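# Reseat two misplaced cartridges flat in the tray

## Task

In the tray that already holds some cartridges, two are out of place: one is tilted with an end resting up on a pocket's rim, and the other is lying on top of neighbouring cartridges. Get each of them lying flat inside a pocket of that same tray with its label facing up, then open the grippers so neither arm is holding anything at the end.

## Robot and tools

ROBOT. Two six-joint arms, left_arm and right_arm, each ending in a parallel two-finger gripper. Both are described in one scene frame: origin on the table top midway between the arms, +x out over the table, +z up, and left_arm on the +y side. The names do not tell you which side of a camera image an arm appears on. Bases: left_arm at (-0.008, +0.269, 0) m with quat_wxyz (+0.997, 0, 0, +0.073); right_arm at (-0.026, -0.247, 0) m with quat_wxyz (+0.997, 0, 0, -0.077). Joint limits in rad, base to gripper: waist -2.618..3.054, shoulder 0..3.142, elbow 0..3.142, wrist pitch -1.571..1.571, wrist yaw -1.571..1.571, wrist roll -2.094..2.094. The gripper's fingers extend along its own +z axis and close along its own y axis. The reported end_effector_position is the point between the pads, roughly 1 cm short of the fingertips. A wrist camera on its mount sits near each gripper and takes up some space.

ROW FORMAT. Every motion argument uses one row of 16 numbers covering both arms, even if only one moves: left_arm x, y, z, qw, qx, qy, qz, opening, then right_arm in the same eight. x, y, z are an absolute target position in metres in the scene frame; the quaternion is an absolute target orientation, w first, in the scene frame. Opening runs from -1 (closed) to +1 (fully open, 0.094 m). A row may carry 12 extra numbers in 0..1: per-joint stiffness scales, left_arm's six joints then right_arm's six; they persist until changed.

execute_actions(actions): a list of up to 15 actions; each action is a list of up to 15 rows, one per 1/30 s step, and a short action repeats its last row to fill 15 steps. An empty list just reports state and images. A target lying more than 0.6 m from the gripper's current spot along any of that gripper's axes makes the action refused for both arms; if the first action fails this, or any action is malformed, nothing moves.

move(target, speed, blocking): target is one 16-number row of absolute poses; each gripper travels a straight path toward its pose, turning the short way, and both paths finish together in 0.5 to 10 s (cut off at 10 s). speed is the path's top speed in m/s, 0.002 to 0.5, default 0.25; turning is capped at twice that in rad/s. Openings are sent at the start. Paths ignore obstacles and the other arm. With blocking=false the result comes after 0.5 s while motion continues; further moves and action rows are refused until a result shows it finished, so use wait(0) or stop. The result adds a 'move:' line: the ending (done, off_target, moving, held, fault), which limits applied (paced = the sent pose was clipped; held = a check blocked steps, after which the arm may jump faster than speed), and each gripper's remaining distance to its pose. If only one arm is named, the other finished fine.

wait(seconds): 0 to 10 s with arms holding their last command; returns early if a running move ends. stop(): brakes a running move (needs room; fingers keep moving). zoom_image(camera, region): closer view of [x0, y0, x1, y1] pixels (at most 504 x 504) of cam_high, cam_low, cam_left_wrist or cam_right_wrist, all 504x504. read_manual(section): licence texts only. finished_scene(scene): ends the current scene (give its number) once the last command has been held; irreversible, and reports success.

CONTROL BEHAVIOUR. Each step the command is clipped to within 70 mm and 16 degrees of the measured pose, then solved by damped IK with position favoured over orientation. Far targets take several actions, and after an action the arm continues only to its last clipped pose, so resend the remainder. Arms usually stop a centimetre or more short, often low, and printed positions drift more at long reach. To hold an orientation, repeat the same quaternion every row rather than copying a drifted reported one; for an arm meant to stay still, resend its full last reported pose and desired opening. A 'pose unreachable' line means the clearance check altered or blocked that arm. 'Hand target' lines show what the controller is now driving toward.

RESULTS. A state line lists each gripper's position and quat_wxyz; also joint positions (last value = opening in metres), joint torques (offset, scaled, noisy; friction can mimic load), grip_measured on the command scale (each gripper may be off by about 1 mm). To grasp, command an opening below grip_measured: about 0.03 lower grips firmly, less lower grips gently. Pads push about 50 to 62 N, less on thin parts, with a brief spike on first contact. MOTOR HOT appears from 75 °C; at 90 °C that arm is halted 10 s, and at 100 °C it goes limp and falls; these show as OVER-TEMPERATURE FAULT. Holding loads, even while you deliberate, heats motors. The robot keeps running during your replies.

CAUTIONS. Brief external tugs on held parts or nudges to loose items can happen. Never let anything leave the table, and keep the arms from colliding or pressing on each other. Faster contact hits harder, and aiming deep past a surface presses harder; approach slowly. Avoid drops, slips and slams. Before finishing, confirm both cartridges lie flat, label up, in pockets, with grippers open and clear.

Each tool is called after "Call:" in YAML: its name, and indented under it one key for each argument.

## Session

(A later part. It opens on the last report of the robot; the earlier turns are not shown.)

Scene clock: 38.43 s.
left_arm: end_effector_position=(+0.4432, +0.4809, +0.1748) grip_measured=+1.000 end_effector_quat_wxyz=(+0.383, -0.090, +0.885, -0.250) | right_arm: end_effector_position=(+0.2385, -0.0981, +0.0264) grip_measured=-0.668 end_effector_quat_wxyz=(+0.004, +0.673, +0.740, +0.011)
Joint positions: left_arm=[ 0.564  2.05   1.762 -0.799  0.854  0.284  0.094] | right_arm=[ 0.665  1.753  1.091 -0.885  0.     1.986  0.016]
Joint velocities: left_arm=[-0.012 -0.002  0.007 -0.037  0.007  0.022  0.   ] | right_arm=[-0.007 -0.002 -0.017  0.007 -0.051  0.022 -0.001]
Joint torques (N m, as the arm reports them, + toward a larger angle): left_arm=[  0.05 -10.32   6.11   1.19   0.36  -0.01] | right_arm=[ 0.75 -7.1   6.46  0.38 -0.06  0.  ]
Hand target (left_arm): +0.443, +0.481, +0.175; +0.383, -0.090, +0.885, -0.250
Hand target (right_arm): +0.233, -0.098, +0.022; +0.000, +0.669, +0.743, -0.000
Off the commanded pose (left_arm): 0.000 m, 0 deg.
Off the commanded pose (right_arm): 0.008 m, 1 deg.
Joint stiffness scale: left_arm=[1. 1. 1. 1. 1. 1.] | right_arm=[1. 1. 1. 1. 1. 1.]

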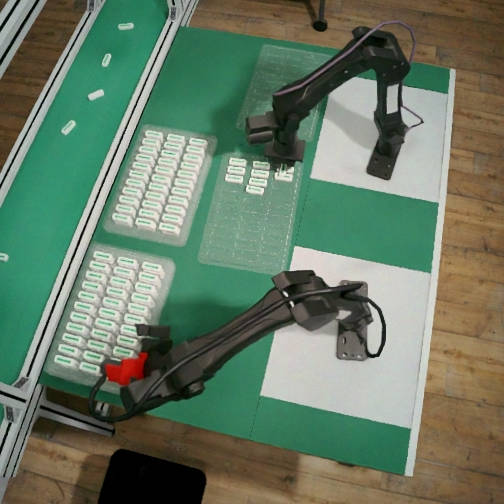

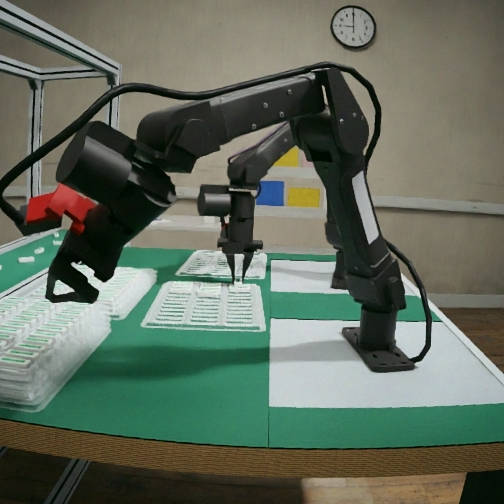

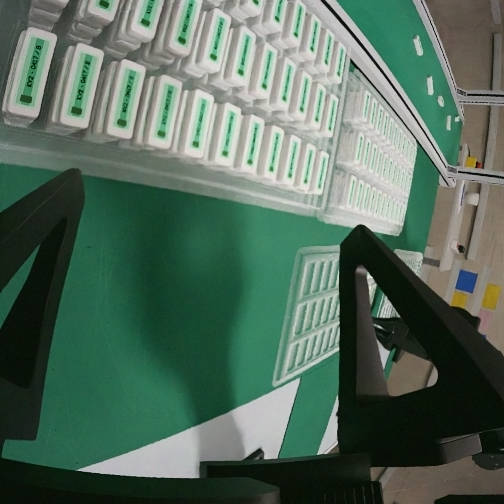

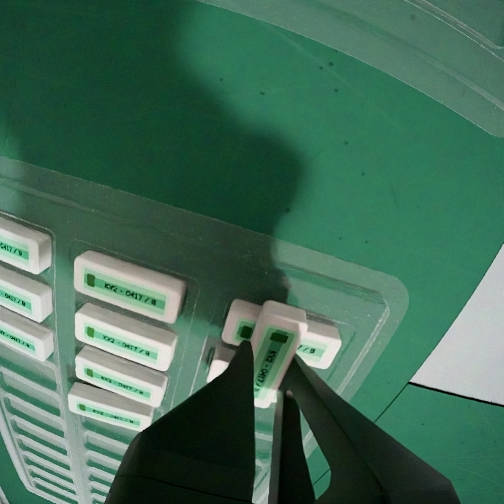

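Call:
move:
  target: [0.4432, 0.4809, 0.1748, 0.383, -0.090, 0.885, -0.250, 1, 0.2385, -0.098, 0.048, 0, 0.6691, 0.7431, 0, -0.70]
  speed: 0.06

Scene clock: 42.93 s.
left_arm: end_effector_position=(+0.4432, +0.4809, +0.1748) grip_measured=+1.000 end_effector_quat_wxyz=(+0.383, -0.090, +0.885, -0.250) | right_arm: end_effector_position=(+0.2374, -0.0988, +0.0403) grip_measured=-0.681 end_effector_quat_wxyz=(-0.001, +0.671, +0.741, -0.003)
Joint positions: left_arm=[ 0.564  2.05   1.762 -0.799  0.854  0.284  0.094] | right_arm=[ 0.665  1.753  1.15  -0.974  0.     1.982  0.015]
Joint velocities: left_arm=[ 0.002  0.002  0.002 -0.037  0.051 -0.022  0.   ] | right_arm=[ 0.007  0.002  0.017  0.007 -0.022 -0.081  0.   ]
Joint torques (N m, as the arm reports them, + toward a larger angle): left_arm=[  0.05 -10.35   6.12   1.19   0.36  -0.01] | right_arm=[ 0.14 -8.71  8.8   0.18  0.01 -0.07]
Hand target (left_arm): +0.443, +0.481, +0.175; +0.383, -0.090, +0.885, -0.250
Hand target (right_arm): +0.238, -0.098, +0.048; +0.000, +0.669, +0.743, +0.000
Off the commanded pose (left_arm): 0.000 m, 0 deg.
Off the commanded pose (right_arm): 0.008 m, 0 deg.
Joint stiffness scale: left_arm=[1. 1. 1. 1. 1. 1.] | right_arm=[1. 1. 1. 1. 1. 1.]
move: done

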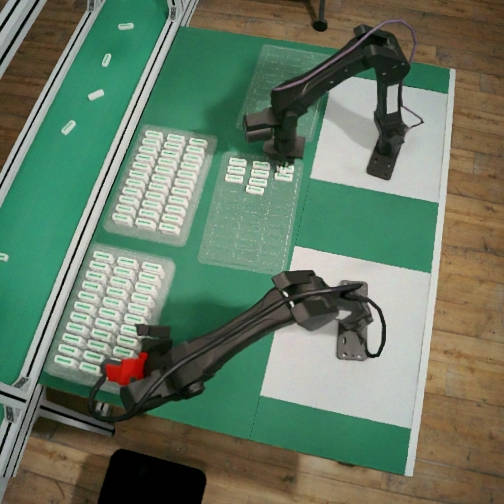

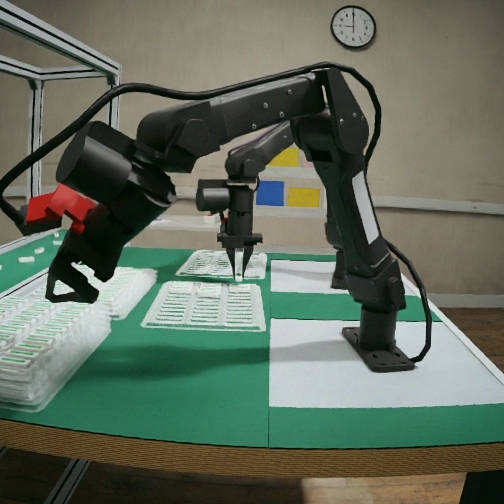

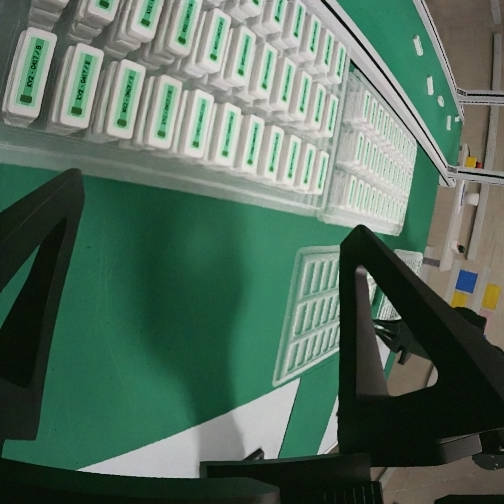

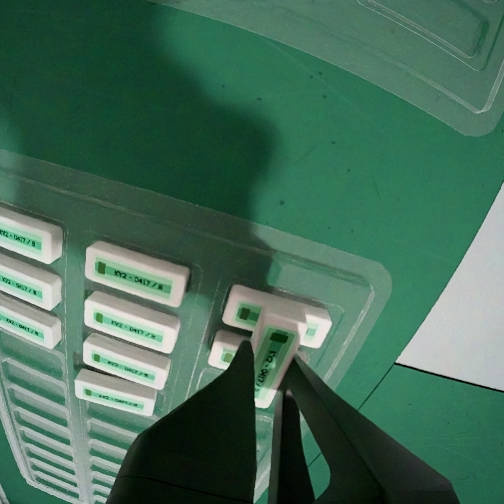

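Call:
move:
  target: [0.4432, 0.4809, 0.1748, 0.383, -0.090, 0.885, -0.250, 1, 0.2365, -0.055, 0.046, 0, 0, 1, 0, -0.715]
  speed: 0.4

Scene clock: 45.77 s.
left_arm: end_effector_position=(+0.4432, +0.4809, +0.1748) grip_measured=+1.000 end_effector_quat_wxyz=(+0.383, -0.090, +0.885, -0.250) | right_arm: end_effector_position=(+0.2356, -0.0592, +0.0438) grip_measured=-0.682 end_effector_quat_wxyz=(+0.001, +0.008, +1.000, +0.001)
Joint positions: left_arm=[ 0.564  2.05   1.762 -0.799  0.854  0.284  0.094] | right_arm=[ 0.775  1.812  1.237 -0.993  0.     0.637  0.015]
Joint velocities: left_arm=[-0.007  0.002 -0.002 -0.022  0.037 -0.051  0.   ] | right_arm=[-0.022 -0.007  0.007  0.037 -0.066 -0.007  0.001]
Joint torques (N m, as the arm reports them, + toward a larger angle): left_arm=[  0.05 -10.34   6.12   1.19   0.36  -0.01] | right_arm=[ 0.77 -7.49  9.2   0.31 -0.02 -0.13]
Hand target (left_arm): +0.443, +0.481, +0.175; +0.383, -0.090, +0.885, -0.250
Hand target (right_arm): +0.237, -0.055, +0.046; +0.001, -0.000, +1.000, -0.000
Off the commanded pose (left_arm): 0.000 m, 0 deg.
Off the commanded pose (right_arm): 0.005 m, 1 deg.
Joint stiffness scale: left_arm=[1. 1. 1. 1. 1. 1.] | right_arm=[1. 1. 1. 1. 1. 1.]
move: done

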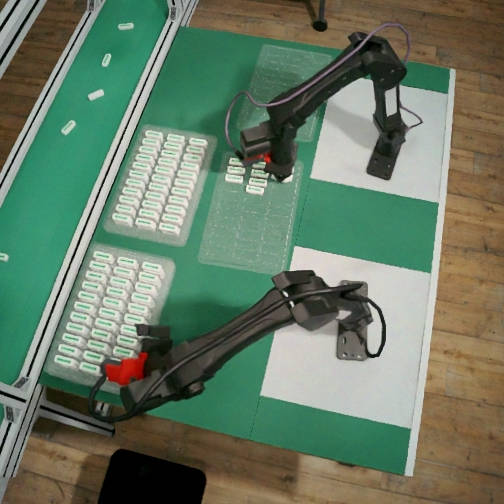

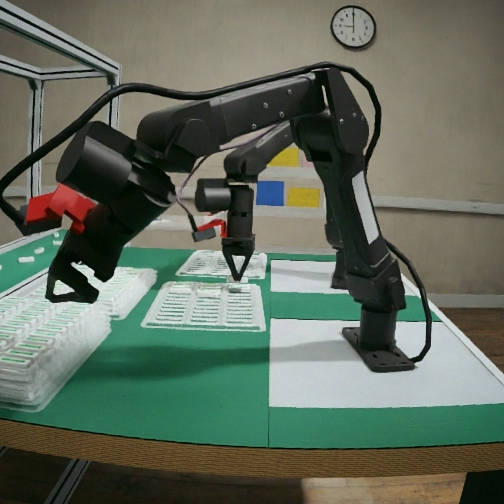

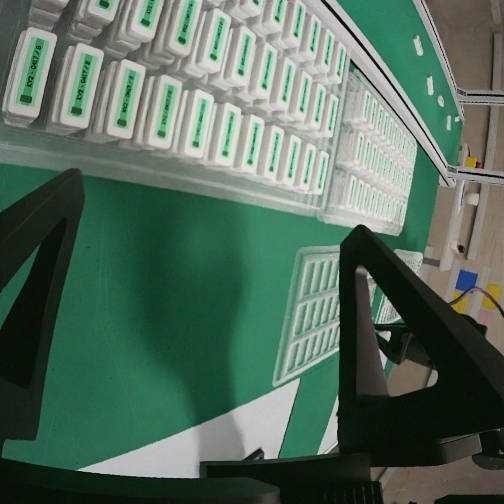

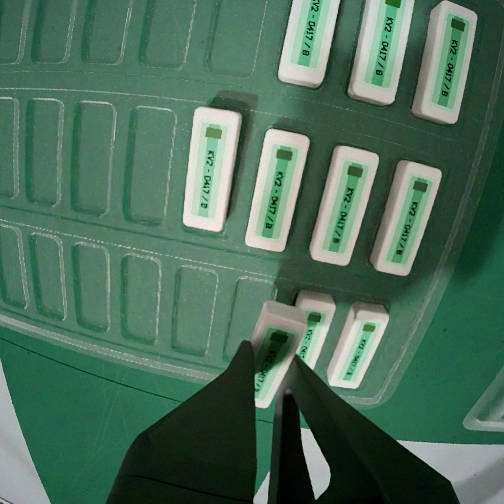

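Call:
zoom_image:
  camera: "cam_right_wrist"
  region: [160, 230, 410, 430]

Call:
zoom_image:
  camera: "cam_low"
  region: [190, 235, 270, 315]

Region (160, 230, 410, 430) of cam_right_wrist's 504x504 image, scaled by 2.016, with more detail than that image has; it fills the top 403 rows of this view, and the rest is white.

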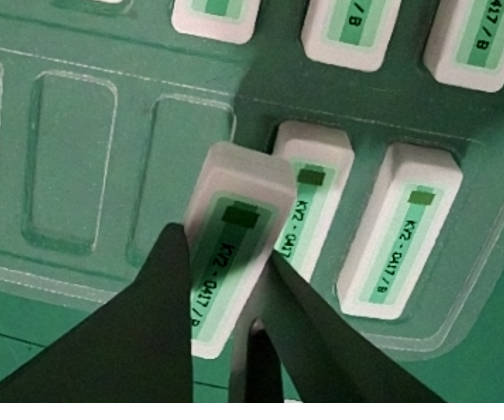

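Region (190, 235, 270, 315) of cam_low's 504x504 image, scaled by 6.300, with more detail than that image has.

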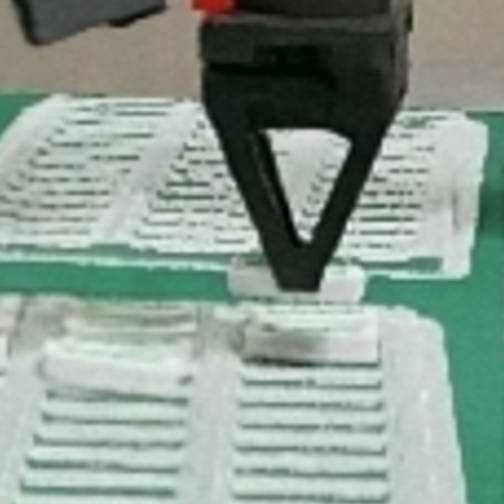

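Call:
zoom_image:
  camera: "cam_right_wrist"
  region: [215, 270, 355, 410]

Region (215, 270, 355, 410) of cam_right_wrist's 504x504 image, scaled by 3.600, with more detail than that image has.

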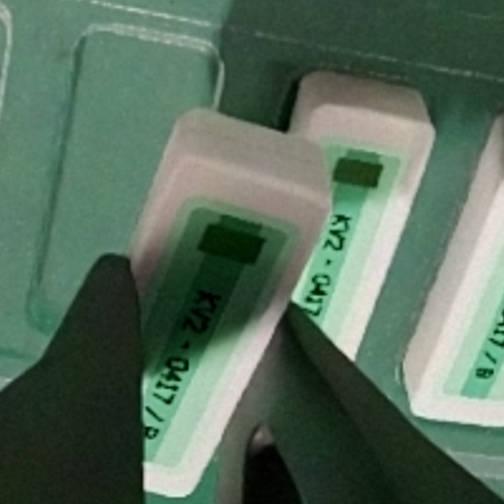

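Call:
move:
  target: [0.4432, 0.4809, 0.1748, 0.383, -0.090, 0.885, -0.250, 1, 0.2242, -0.0526, 0.027, 0, -0.048, 0.9988, 0, -0.715]
  speed: 0.04

Scene clock: 54.50 s.
left_arm: end_effector_position=(+0.4432, +0.4809, +0.1748) grip_measured=+1.000 end_effector_quat_wxyz=(+0.383, -0.090, +0.885, -0.250) | right_arm: end_effector_position=(+0.2107, -0.0567, +0.0229) grip_measured=-0.682 end_effector_quat_wxyz=(-0.026, -0.047, +0.999, -0.007)
Joint positions: left_arm=[ 0.564  2.05   1.762 -0.799  0.854  0.284  0.094] | right_arm=[ 0.818  1.824  1.162 -0.959 -0.019  0.569  0.015]
Joint velocities: left_arm=[ 0.002  0.007  0.007 -0.051 -0.037 -0.007  0.   ] | right_arm=[-0.002  0.002 -0.007 -0.051  0.022  0.037 -0.   ]
Joint torques (N m, as the arm reports them, + toward a larger angle): left_arm=[  0.04 -10.33   6.12   1.19   0.36  -0.01] | right_arm=[-0.18 -8.68  8.35  0.65  0.13 -0.04]
Hand target (left_arm): +0.443, +0.481, +0.175; +0.383, -0.090, +0.885, -0.250
Hand target (right_arm): +0.224, -0.053, +0.027; +0.000, -0.048, +0.999, -0.000
Off the commanded pose (left_arm): 0.000 m, 0 deg.
Off the commanded pose (right_arm): 0.015 m, 3 deg.
Joint stiffness scale: left_arm=[1. 1. 1. 1. 1. 1.] | right_arm=[1. 1. 1. 1. 1. 1.]
move: off_target (right_arm)

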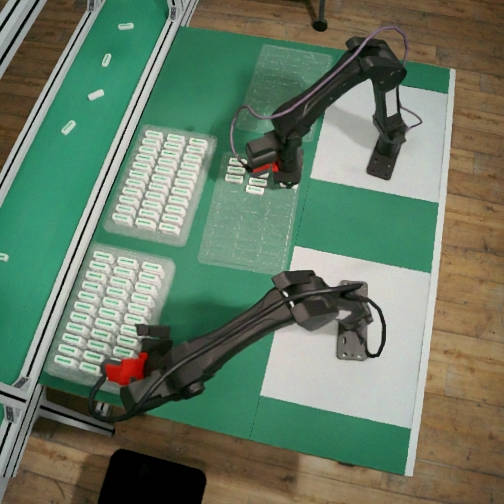

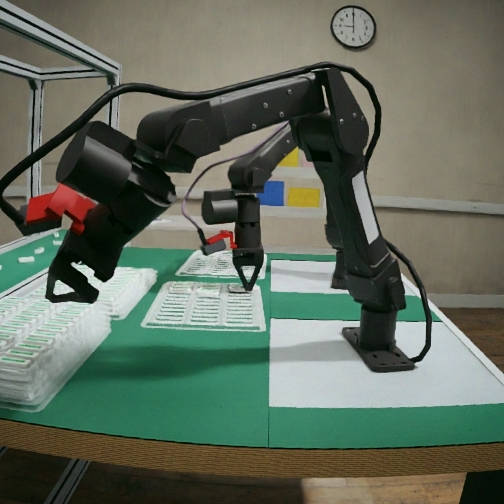

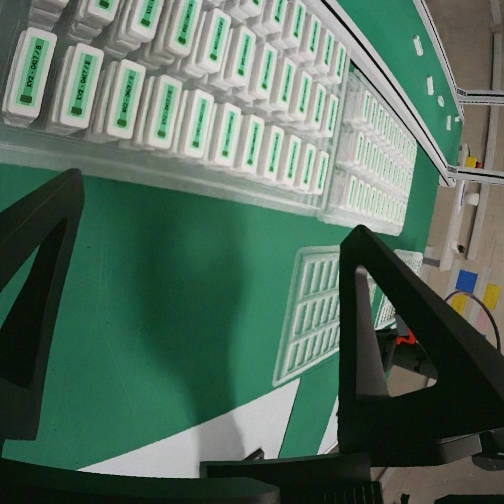

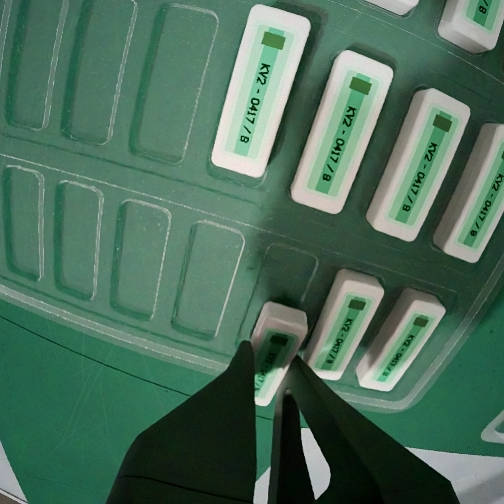

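Call:
zoom_image:
  camera: "cam_right_wrist"
  region: [200, 230, 400, 430]

Call:
zoom_image:
  camera: "cam_low"
  region: [200, 245, 280, 325]

Region (200, 230, 400, 430) of cam_right_wrist's 504x504 image, scaled by 2.520, with more detail than that image has.

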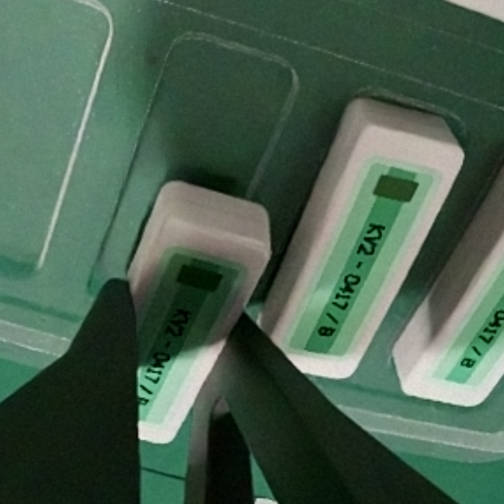

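Region (200, 245, 280, 325) of cam_low's 504x504 image, scaled by 6.300, with more detail than that image has.

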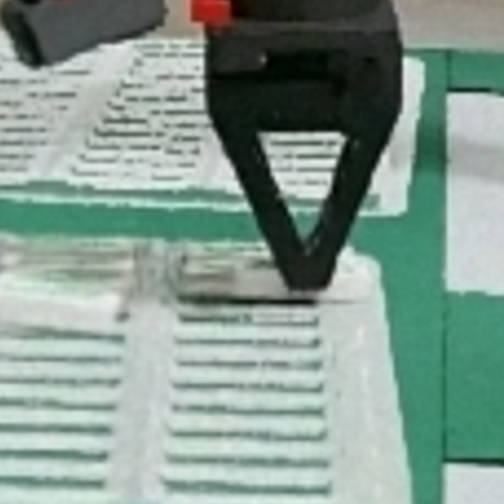

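Call:
move:
  target: [0.4432, 0.4809, 0.1748, 0.383, -0.090, 0.885, -0.250, 1, 0.232, -0.051, 0.046, 0, -0.044, 0.999, 0, -0.715]
  speed: 0.06

Scene clock: 57.90 s.
left_arm: end_effector_position=(+0.4432, +0.4809, +0.1748) grip_measured=+1.000 end_effector_quat_wxyz=(+0.383, -0.090, +0.885, -0.250) | right_arm: end_effector_position=(+0.2260, -0.0483, +0.0395) grip_measured=-0.682 end_effector_quat_wxyz=(-0.008, -0.045, +0.999, +0.004)
Joint positions: left_arm=[ 0.564  2.05   1.762 -0.799  0.854  0.284  0.094] | right_arm=[ 0.811  1.824  1.234 -0.99  -0.015  0.566  0.015]
Joint velocities: left_arm=[ 0.022  0.012 -0.017  0.051 -0.066  0.037  0.   ] | right_arm=[-0.007 -0.012 -0.012 -0.037  0.051 -0.007  0.   ]
Joint torques (N m, as the arm reports them, + toward a larger angle): left_arm=[  0.04 -10.32   6.11   1.2    0.36  -0.01] | right_arm=[-0.58 -8.69  9.21  0.23  0.18 -0.04]
Hand target (left_arm): +0.443, +0.481, +0.175; +0.383, -0.090, +0.885, -0.250
Hand target (right_arm): +0.232, -0.051, +0.046; +0.000, -0.044, +0.999, +0.000
Off the commanded pose (left_arm): 0.000 m, 0 deg.
Off the commanded pose (right_arm): 0.009 m, 1 deg.
Joint stiffness scale: left_arm=[1. 1. 1. 1. 1. 1.] | right_arm=[1. 1. 1. 1. 1. 1.]
move: done

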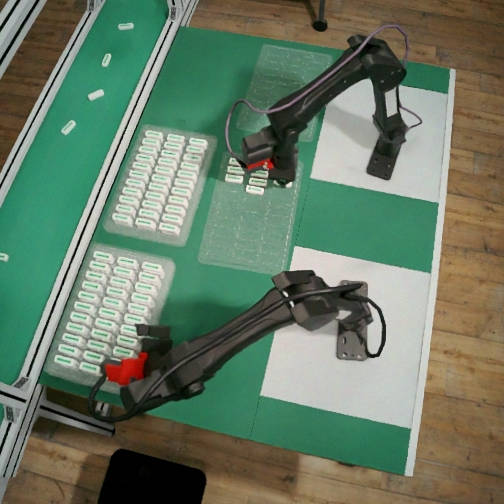

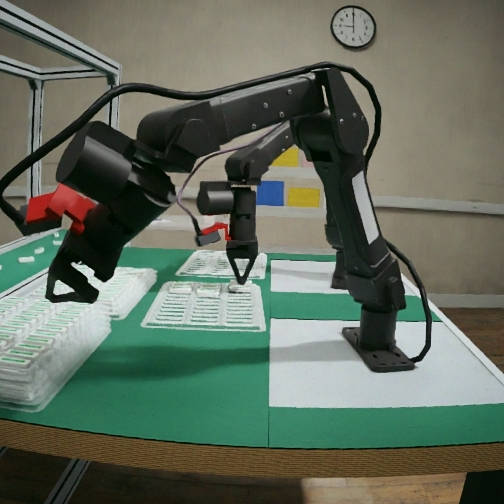

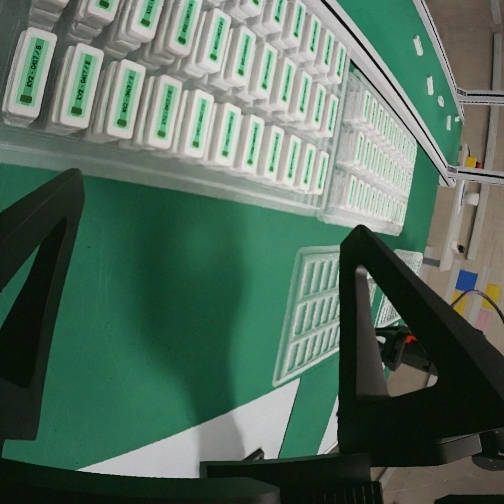

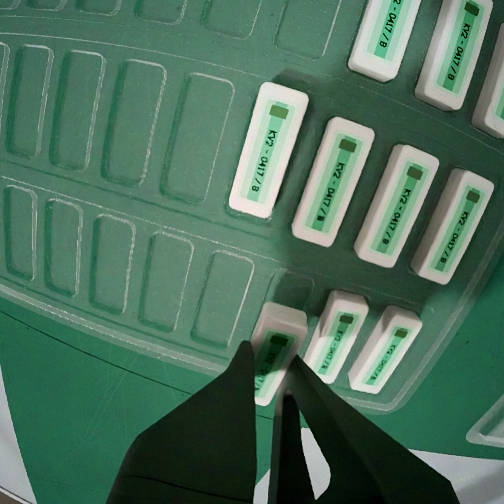

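Call:
zoom_image:
  camera: "cam_right_wrist"
  region: [180, 230, 430, 430]

Call:
zoom_image:
  camera: "cam_low"
  region: [200, 245, 280, 325]

Region (180, 230, 430, 430) of cam_right_wrist's 504x504 image, scaled by 2.016, with more detail than that image has; it fills the top 403 rows of this view, and the rest is white.

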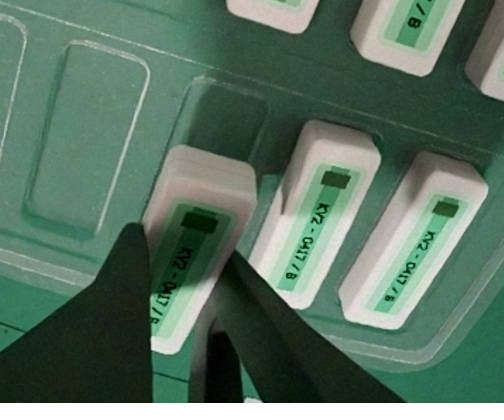

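Region (200, 245, 280, 325) of cam_low's 504x504 image, scaled by 6.300, with more detail than that image has.

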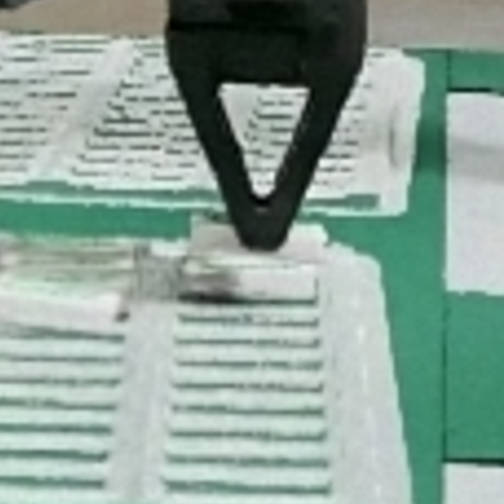

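Call:
move:
  target: [0.4432, 0.4809, 0.1748, 0.383, -0.090, 0.885, -0.250, 1, 0.2300, -0.0587, 0.022, 0, -0.0455, 0.999, 0, -0.715]
  speed: 0.04

Scene clock: 60.80 s.
left_arm: end_effector_position=(+0.4432, +0.4809, +0.1748) grip_measured=+1.000 end_effector_quat_wxyz=(+0.383, -0.090, +0.885, -0.250) | right_arm: end_effector_position=(+0.2273, -0.0538, +0.0270) grip_measured=-0.682 end_effector_quat_wxyz=(-0.003, -0.047, +0.999, +0.007)
Joint positions: left_arm=[ 0.564  2.05   1.762 -0.799  0.854  0.284  0.094] | right_arm=[ 0.795  1.824  1.181 -0.926 -0.015  0.548  0.015]
Joint velocities: left_arm=[-0.002  0.007 -0.012 -0.066  0.051  0.007  0.   ] | right_arm=[ 0.002 -0.012 -0.002  0.066 -0.037 -0.051 -0.   ]
Joint torques (N m, as the arm reports them, + toward a larger angle): left_arm=[  0.04 -10.33   6.11   1.19   0.37  -0.01] | right_arm=[-0.65 -7.82  6.13  0.53  0.12 -0.04]
Hand target (left_arm): +0.443, +0.481, +0.175; +0.383, -0.090, +0.885, -0.250
Hand target (right_arm): +0.230, -0.059, +0.022; -0.000, -0.045, +0.999, +0.000
Off the commanded pose (left_arm): 0.000 m, 0 deg.
Off the commanded pose (right_arm): 0.008 m, 1 deg.
Joint stiffness scale: left_arm=[1. 1. 1. 1. 1. 1.] | right_arm=[1. 1. 1. 1. 1. 1.]
move: done

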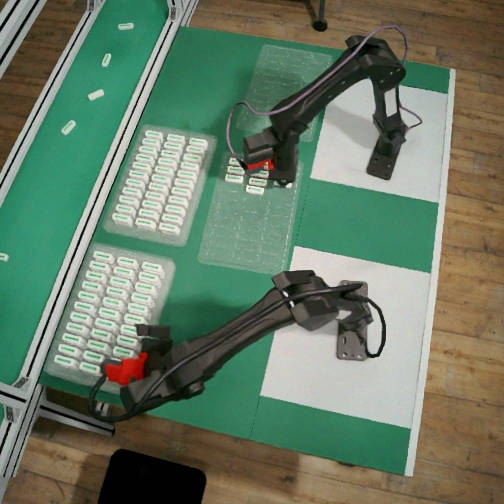

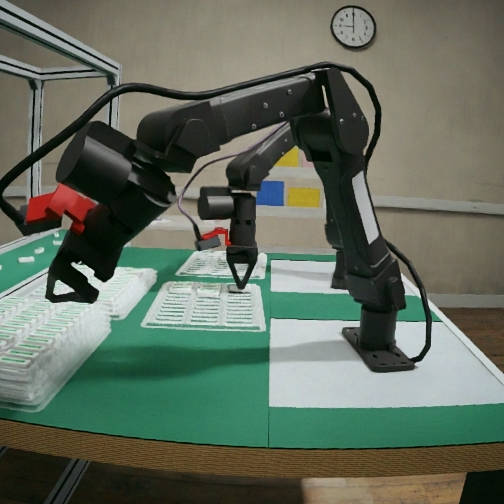

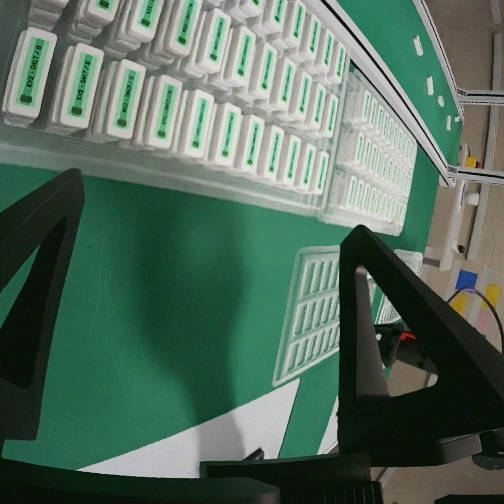

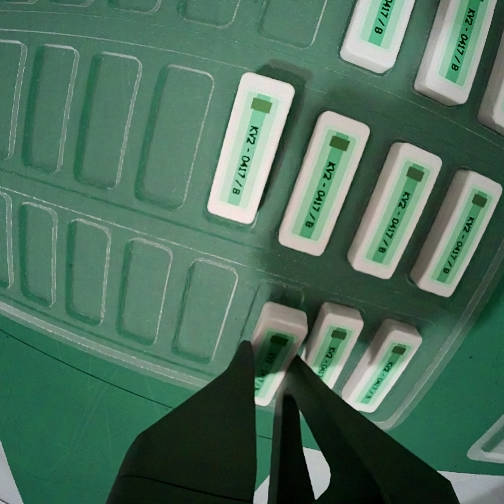

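Call:
zoom_image:
  camera: "cam_right_wrist"
  region: [170, 240, 430, 430]

Call:
zoom_image:
  camera: "cam_low"
  region: [200, 245, 280, 325]

Region (170, 240, 430, 430) of cam_right_wrist's 504x504 image, scaled by 1.938, with more detail than that image has; it fills the top 368 rows of this view, and the rest is white.

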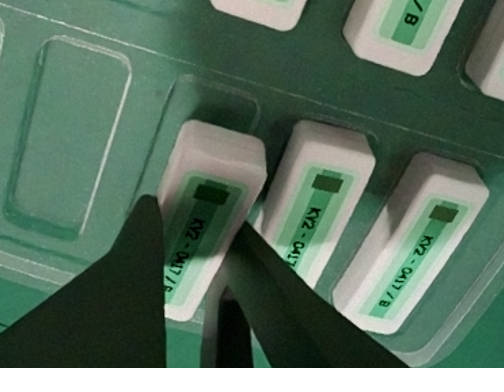

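Region (200, 245, 280, 325) of cam_low's 504x504 image, scaled by 6.300, with more detail than that image has.

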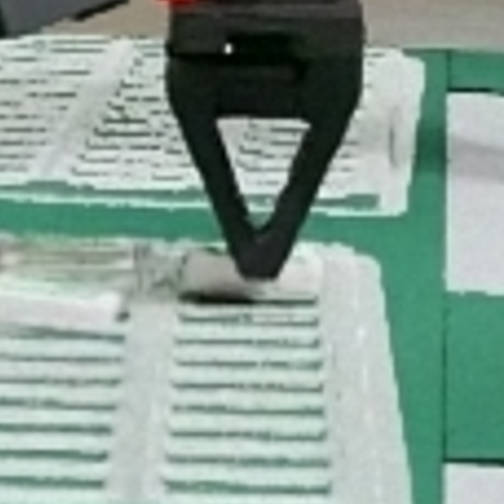

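Call:
execute_actions:
  actions:
    - [[0.4432, 0.4809, 0.1748, 0.383, -0.090, 0.885, -0.250, 1, 0.2303, -0.0585, 0.0213, 0, -0.0455, 0.999, 0, -0.715],[0.4432, 0.4809, 0.1748, 0.383, -0.090, 0.885, -0.250, 1, 0.2306, -0.0583, 0.0206, 0, -0.0455, 0.999, 0, -0.715],[0.4432, 0.4809, 0.1748, 0.383, -0.090, 0.885, -0.250, 1, 0.2309, -0.0581, 0.0199, 0, -0.0455, 0.999, 0, -0.715],[0.4432, 0.4809, 0.1748, 0.383, -0.090, 0.885, -0.250, 1, 0.2312, -0.0579, 0.0192, 0, -0.0455, 0.999, 0, -0.715],[0.4432, 0.4809, 0.1748, 0.383, -0.090, 0.885, -0.250, 1, 0.2315, -0.0577, 0.0185, 0, -0.0455, 0.999, 0, -0.715],[0.4432, 0.4809, 0.1748, 0.383, -0.090, 0.885, -0.250, 1, 0.2318, -0.0575, 0.0178, 0, -0.0455, 0.999, 0, -0.715],[0.4432, 0.4809, 0.1748, 0.383, -0.090, 0.885, -0.250, 1, 0.2321, -0.0572, 0.0171, 0, -0.0455, 0.999, 0, -0.715],[0.4432, 0.4809, 0.1748, 0.383, -0.090, 0.885, -0.250, 1, 0.2324, -0.0570, 0.0164, 0, -0.0455, 0.999, 0, -0.715],[0.4432, 0.4809, 0.1748, 0.383, -0.090, 0.885, -0.250, 1, 0.2326, -0.0568, 0.0157, 0, -0.0455, 0.999, 0, -0.715]]

Scene clock: 64.57 s.
left_arm: end_effector_position=(+0.4432, +0.4809, +0.1748) grip_measured=+1.000 end_effector_quat_wxyz=(+0.383, -0.090, +0.885, -0.250) | right_arm: end_effector_position=(+0.2298, -0.0519, +0.0213) grip_measured=-0.682 end_effector_quat_wxyz=(-0.003, -0.047, +0.999, +0.007)
Joint positions: left_arm=[ 0.564  2.05   1.762 -0.799  0.854  0.284  0.094] | right_arm=[ 0.795  1.843  1.181 -0.906 -0.015  0.547  0.015]
Joint velocities: left_arm=[-0.002  0.002 -0.007 -0.007  0.022  0.154  0.   ] | right_arm=[ 0.022 -0.017  0.017 -0.037 -0.037 -0.051 -0.   ]
Joint torques (N m, as the arm reports them, + toward a larger angle): left_arm=[  0.04 -10.3    6.13   1.19   0.37  -0.02] | right_arm=[-0.87 -7.77  6.02  0.61  0.1  -0.06]
Hand target (left_arm): +0.443, +0.481, +0.175; +0.383, -0.090, +0.885, -0.250
Hand target (right_arm): +0.232, -0.057, +0.016; -0.000, -0.045, +0.999, -0.000
Off the commanded pose (left_arm): 0.000 m, 0 deg.
Off the commanded pose (right_arm): 0.008 m, 1 deg.
Joint stiffness scale: left_arm=[1. 1. 1. 1. 1. 1.] | right_arm=[1. 1. 1. 1. 1. 1.]

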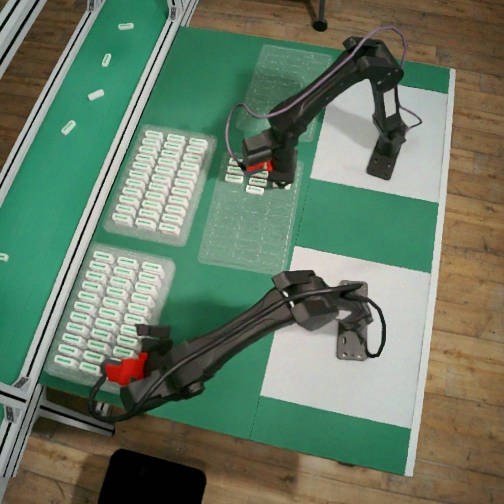

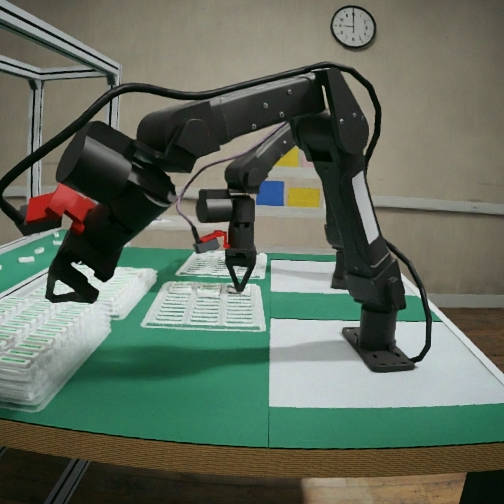

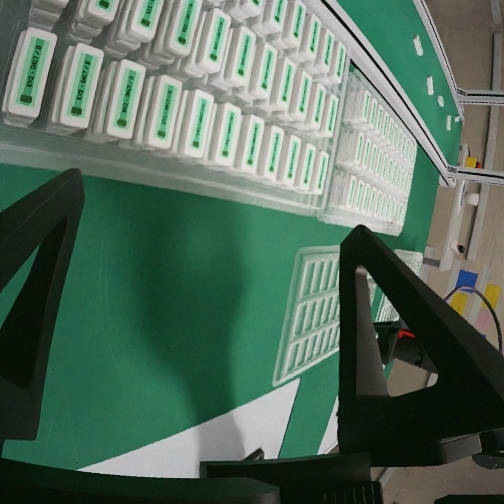

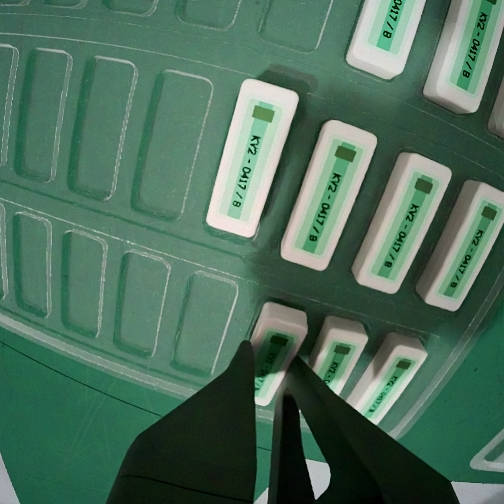

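Call:
zoom_image:
  camera: "cam_right_wrist"
  region: [200, 260, 380, 420]

Call:
zoom_image:
  camera: "cam_low"
  region: [210, 260, 270, 320]

Region (200, 260, 380, 420) of cam_right_wrist's 504x504 image, scaled by 2.800, with more detail than that image has.

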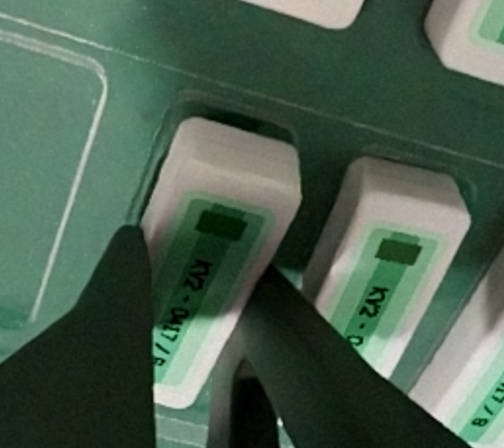

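Region (210, 260, 270, 320) of cam_low's 504x504 image, scaled by 8.400, with more detail than that image has.

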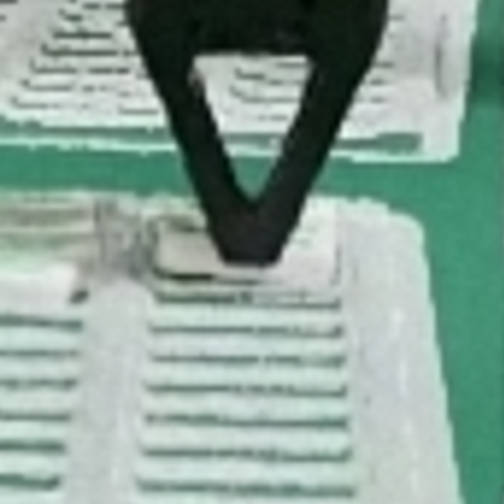

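Call:
execute_actions:
  actions:
    - [[0.4432, 0.4809, 0.1748, 0.383, -0.090, 0.885, -0.250, 1, 0.2326, -0.0568, 0.0149, -0.0007, -0.0455, 0.999, -0.0004, -0.715],[0.4432, 0.4809, 0.1748, 0.383, -0.090, 0.885, -0.250, 1, 0.2326, -0.0568, 0.0141, -0.0013, -0.0455, 0.999, -0.0009, -0.715],[0.4432, 0.4809, 0.1748, 0.383, -0.090, 0.885, -0.250, 1, 0.2326, -0.0568, 0.0133, -0.0020, -0.0455, 0.999, -0.0013, -0.715],[0.4432, 0.4809, 0.1748, 0.383, -0.090, 0.885, -0.250, 1, 0.2326, -0.0568, 0.0125, -0.0027, -0.0455, 0.999, -0.0018, -0.715],[0.4432, 0.4809, 0.1748, 0.383, -0.090, 0.885, -0.250, 1, 0.2326, -0.0568, 0.0118, -0.0033, -0.0455, 0.999, -0.0022, -0.715]]

Scene clock: 67.07 s.
left_arm: end_effector_position=(+0.4432, +0.4809, +0.1748) grip_measured=+1.000 end_effector_quat_wxyz=(+0.383, -0.090, +0.885, -0.250) | right_arm: end_effector_position=(+0.2191, -0.0560, +0.0175) grip_measured=-0.683 end_effector_quat_wxyz=(-0.025, -0.047, +0.999, +0.003)
Joint positions: left_arm=[ 0.564  2.05   1.762 -0.799  0.854  0.284  0.094] | right_arm=[ 0.795  1.846  1.168 -0.93  -0.032  0.547  0.015]
Joint velocities: left_arm=[ 0.002 -0.002 -0.017 -0.007 -0.037  0.037  0.   ] | right_arm=[-0.002  0.007  0.002  0.022  0.007 -0.007 -0.   ]
Joint torques (N m, as the arm reports them, + toward a larger angle): left_arm=[  0.05 -10.33   6.13   1.19   0.36  -0.01] | right_arm=[-0.71 -7.18  7.1   0.78  0.24 -0.05]
Hand target (left_arm): +0.443, +0.481, +0.175; +0.383, -0.090, +0.885, -0.250
Hand target (right_arm): +0.232, -0.057, +0.012; -0.004, -0.045, +0.999, -0.003
Off the commanded pose (left_arm): 0.000 m, 0 deg.
Off the commanded pose (right_arm): 0.015 m, 3 deg.
Joint stiffness scale: left_arm=[1. 1. 1. 1. 1. 1.] | right_arm=[1. 1. 1. 1. 1. 1.]

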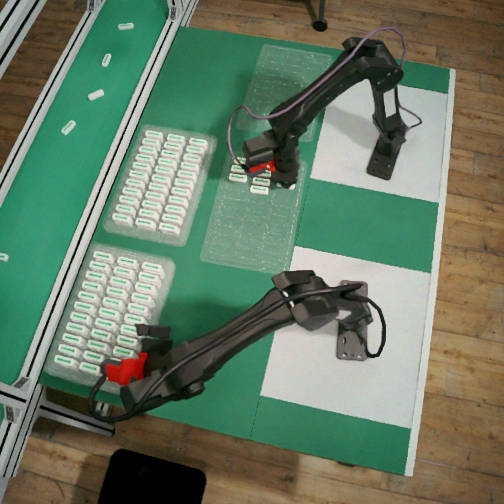

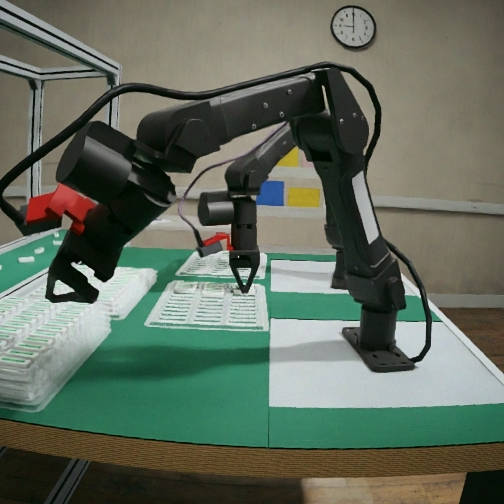

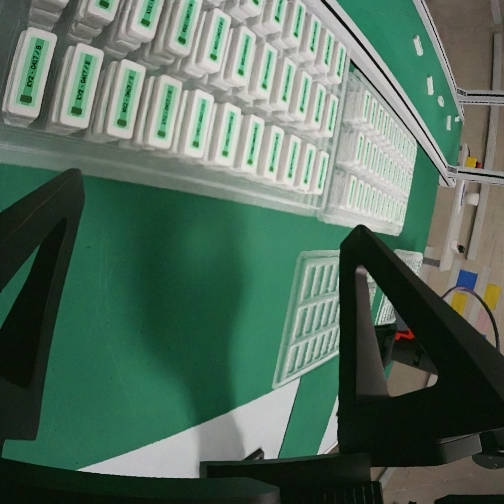

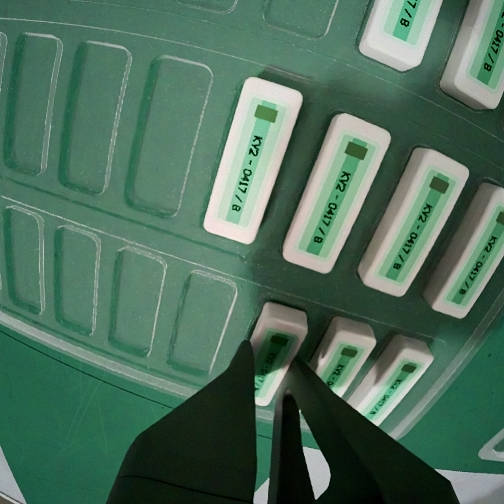

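Call:
execute_actions:
  actions:
    - [[0.4432, 0.4809, 0.1748, 0.383, -0.090, 0.885, -0.250, 1, 0.226, -0.0564, 0.0145, -0.014, -0.046, 0.999, 0.0, -0.715],[0.4432, 0.4809, 0.1748, 0.383, -0.090, 0.885, -0.250, 1, 0.222, -0.0562, 0.016, -0.02, -0.047, 0.999, 0.002, -0.715],[0.4432, 0.4809, 0.1748, 0.383, -0.090, 0.885, -0.250, 1, 0.2191, -0.0560, 0.017, -0.025, -0.047, 0.999, 0.003, -0.715],[0.4432, 0.4809, 0.1748, 0.383, -0.090, 0.885, -0.250, 1, 0.2191, -0.0560, 0.017, -0.025, -0.047, 0.999, 0.003, -0.715],[0.4432, 0.4809, 0.1748, 0.383, -0.090, 0.885, -0.250, 1, 0.2191, -0.0560, 0.017, -0.025, -0.047, 0.999, 0.003, -0.70],[0.4432, 0.4809, 0.1748, 0.383, -0.090, 0.885, -0.250, 1, 0.2191, -0.0560, 0.017, -0.025, -0.047, 0.999, 0.003, -0.68],[0.4432, 0.4809, 0.1748, 0.383, -0.090, 0.885, -0.250, 1, 0.2191, -0.0560, 0.017, -0.025, -0.047, 0.999, 0.003, -0.66],[0.4432, 0.4809, 0.1748, 0.383, -0.090, 0.885, -0.250, 1, 0.2191, -0.0560, 0.017, -0.025, -0.047, 0.999, 0.003, -0.64],[0.4432, 0.4809, 0.1748, 0.383, -0.090, 0.885, -0.250, 1, 0.2191, -0.0560, 0.017, -0.025, -0.047, 0.999, 0.003, -0.62],[0.4432, 0.4809, 0.1748, 0.383, -0.090, 0.885, -0.250, 1, 0.2191, -0.0560, 0.017, -0.025, -0.047, 0.999, 0.003, -0.60],[0.4432, 0.4809, 0.1748, 0.383, -0.090, 0.885, -0.250, 1, 0.2191, -0.0560, 0.017, -0.025, -0.047, 0.999, 0.003, -0.58]]

Scene clock: 68.67 s.
left_arm: end_effector_position=(+0.4432, +0.4809, +0.1748) grip_measured=+1.000 end_effector_quat_wxyz=(+0.383, -0.090, +0.885, -0.250) | right_arm: end_effector_position=(+0.2184, -0.0546, +0.0175) grip_measured=-0.582 end_effector_quat_wxyz=(-0.027, -0.047, +0.999, +0.007)
Joint positions: left_arm=[ 0.564  2.05   1.762 -0.799  0.854  0.284  0.094] | right_arm=[ 0.795  1.846  1.168 -0.929 -0.041  0.547  0.02 ]
Joint velocities: left_arm=[-0.017  0.002  0.012 -0.007 -0.037  0.022  0.   ] | right_arm=[ 0.012  0.002  0.002 -0.037  0.007  0.037 -0.   ]
Joint torques (N m, as the arm reports them, + toward a larger angle): left_arm=[  0.05 -10.32   6.12   1.2    0.36  -0.01] | right_arm=[-0.04 -8.56  6.82  0.34  0.06  0.02]
Hand target (left_arm): +0.443, +0.481, +0.175; +0.383, -0.090, +0.885, -0.250
Hand target (right_arm): +0.219, -0.056, +0.017; -0.025, -0.047, +0.999, +0.003
Off the commanded pose (left_arm): 0.000 m, 0 deg.
Off the commanded pose (right_arm): 0.002 m, 0 deg.
Joint stiffness scale: left_arm=[1. 1. 1. 1. 1. 1.] | right_arm=[1. 1. 1. 1. 1. 1.]

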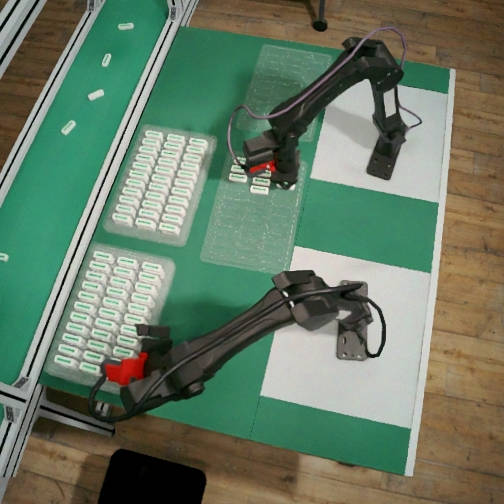

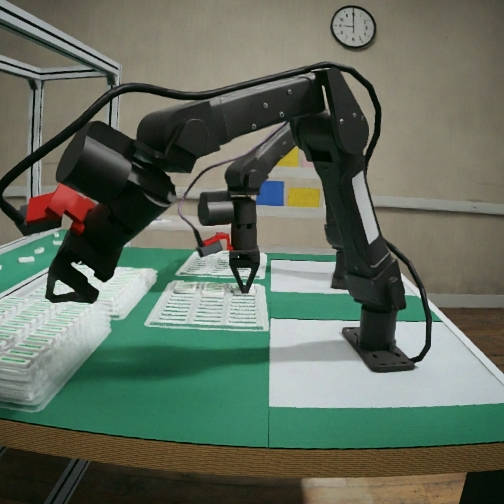

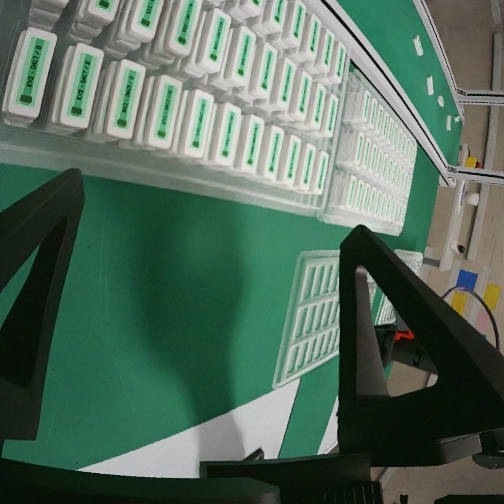

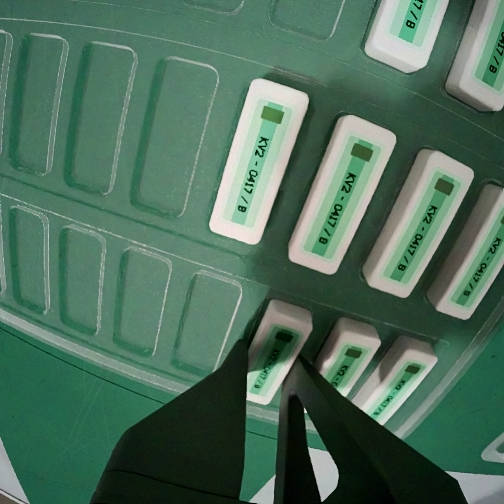

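Call:
zoom_image:
  camera: "cam_low"
  region: [165, 255, 275, 325]

Call:
zoom_image:
  camera: "cam_right_wrist"
  region: [180, 50, 440, 310]

Call:
zoom_image:
  camera: "cam_right_wrist"
  region: [200, 260, 400, 430]

Region (165, 255, 275, 325) of cam_low's 504x504 image, scaled by 4.582, with more detail than that image has; it fills the top 321 rows of this view, and the rest is white.

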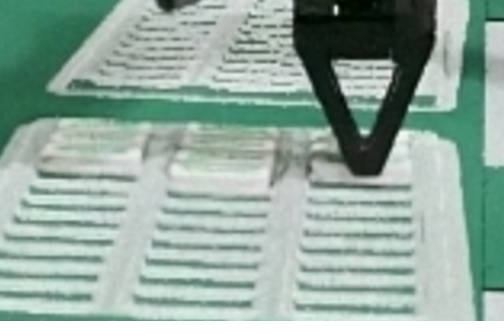

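Region (180, 50, 440, 310) of cam_right_wrist's 504x504 image, scaled by 1.938, with more detail than that image has.

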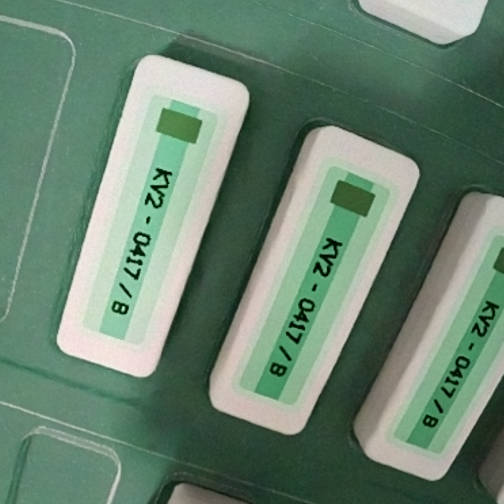

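Region (200, 260, 400, 430) of cam_right_wrist's 504x504 image, scaled by 2.520, with more detail than that image has; it fills the top 428 rows of this view, and the rest is white.

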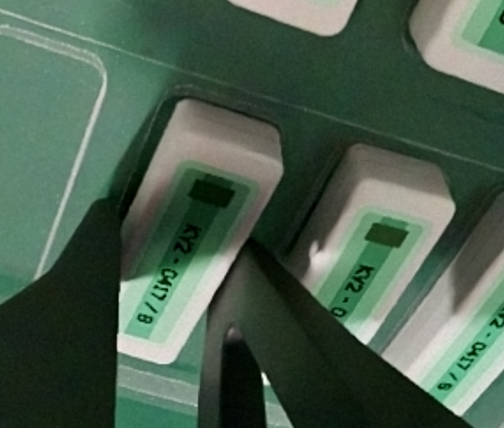

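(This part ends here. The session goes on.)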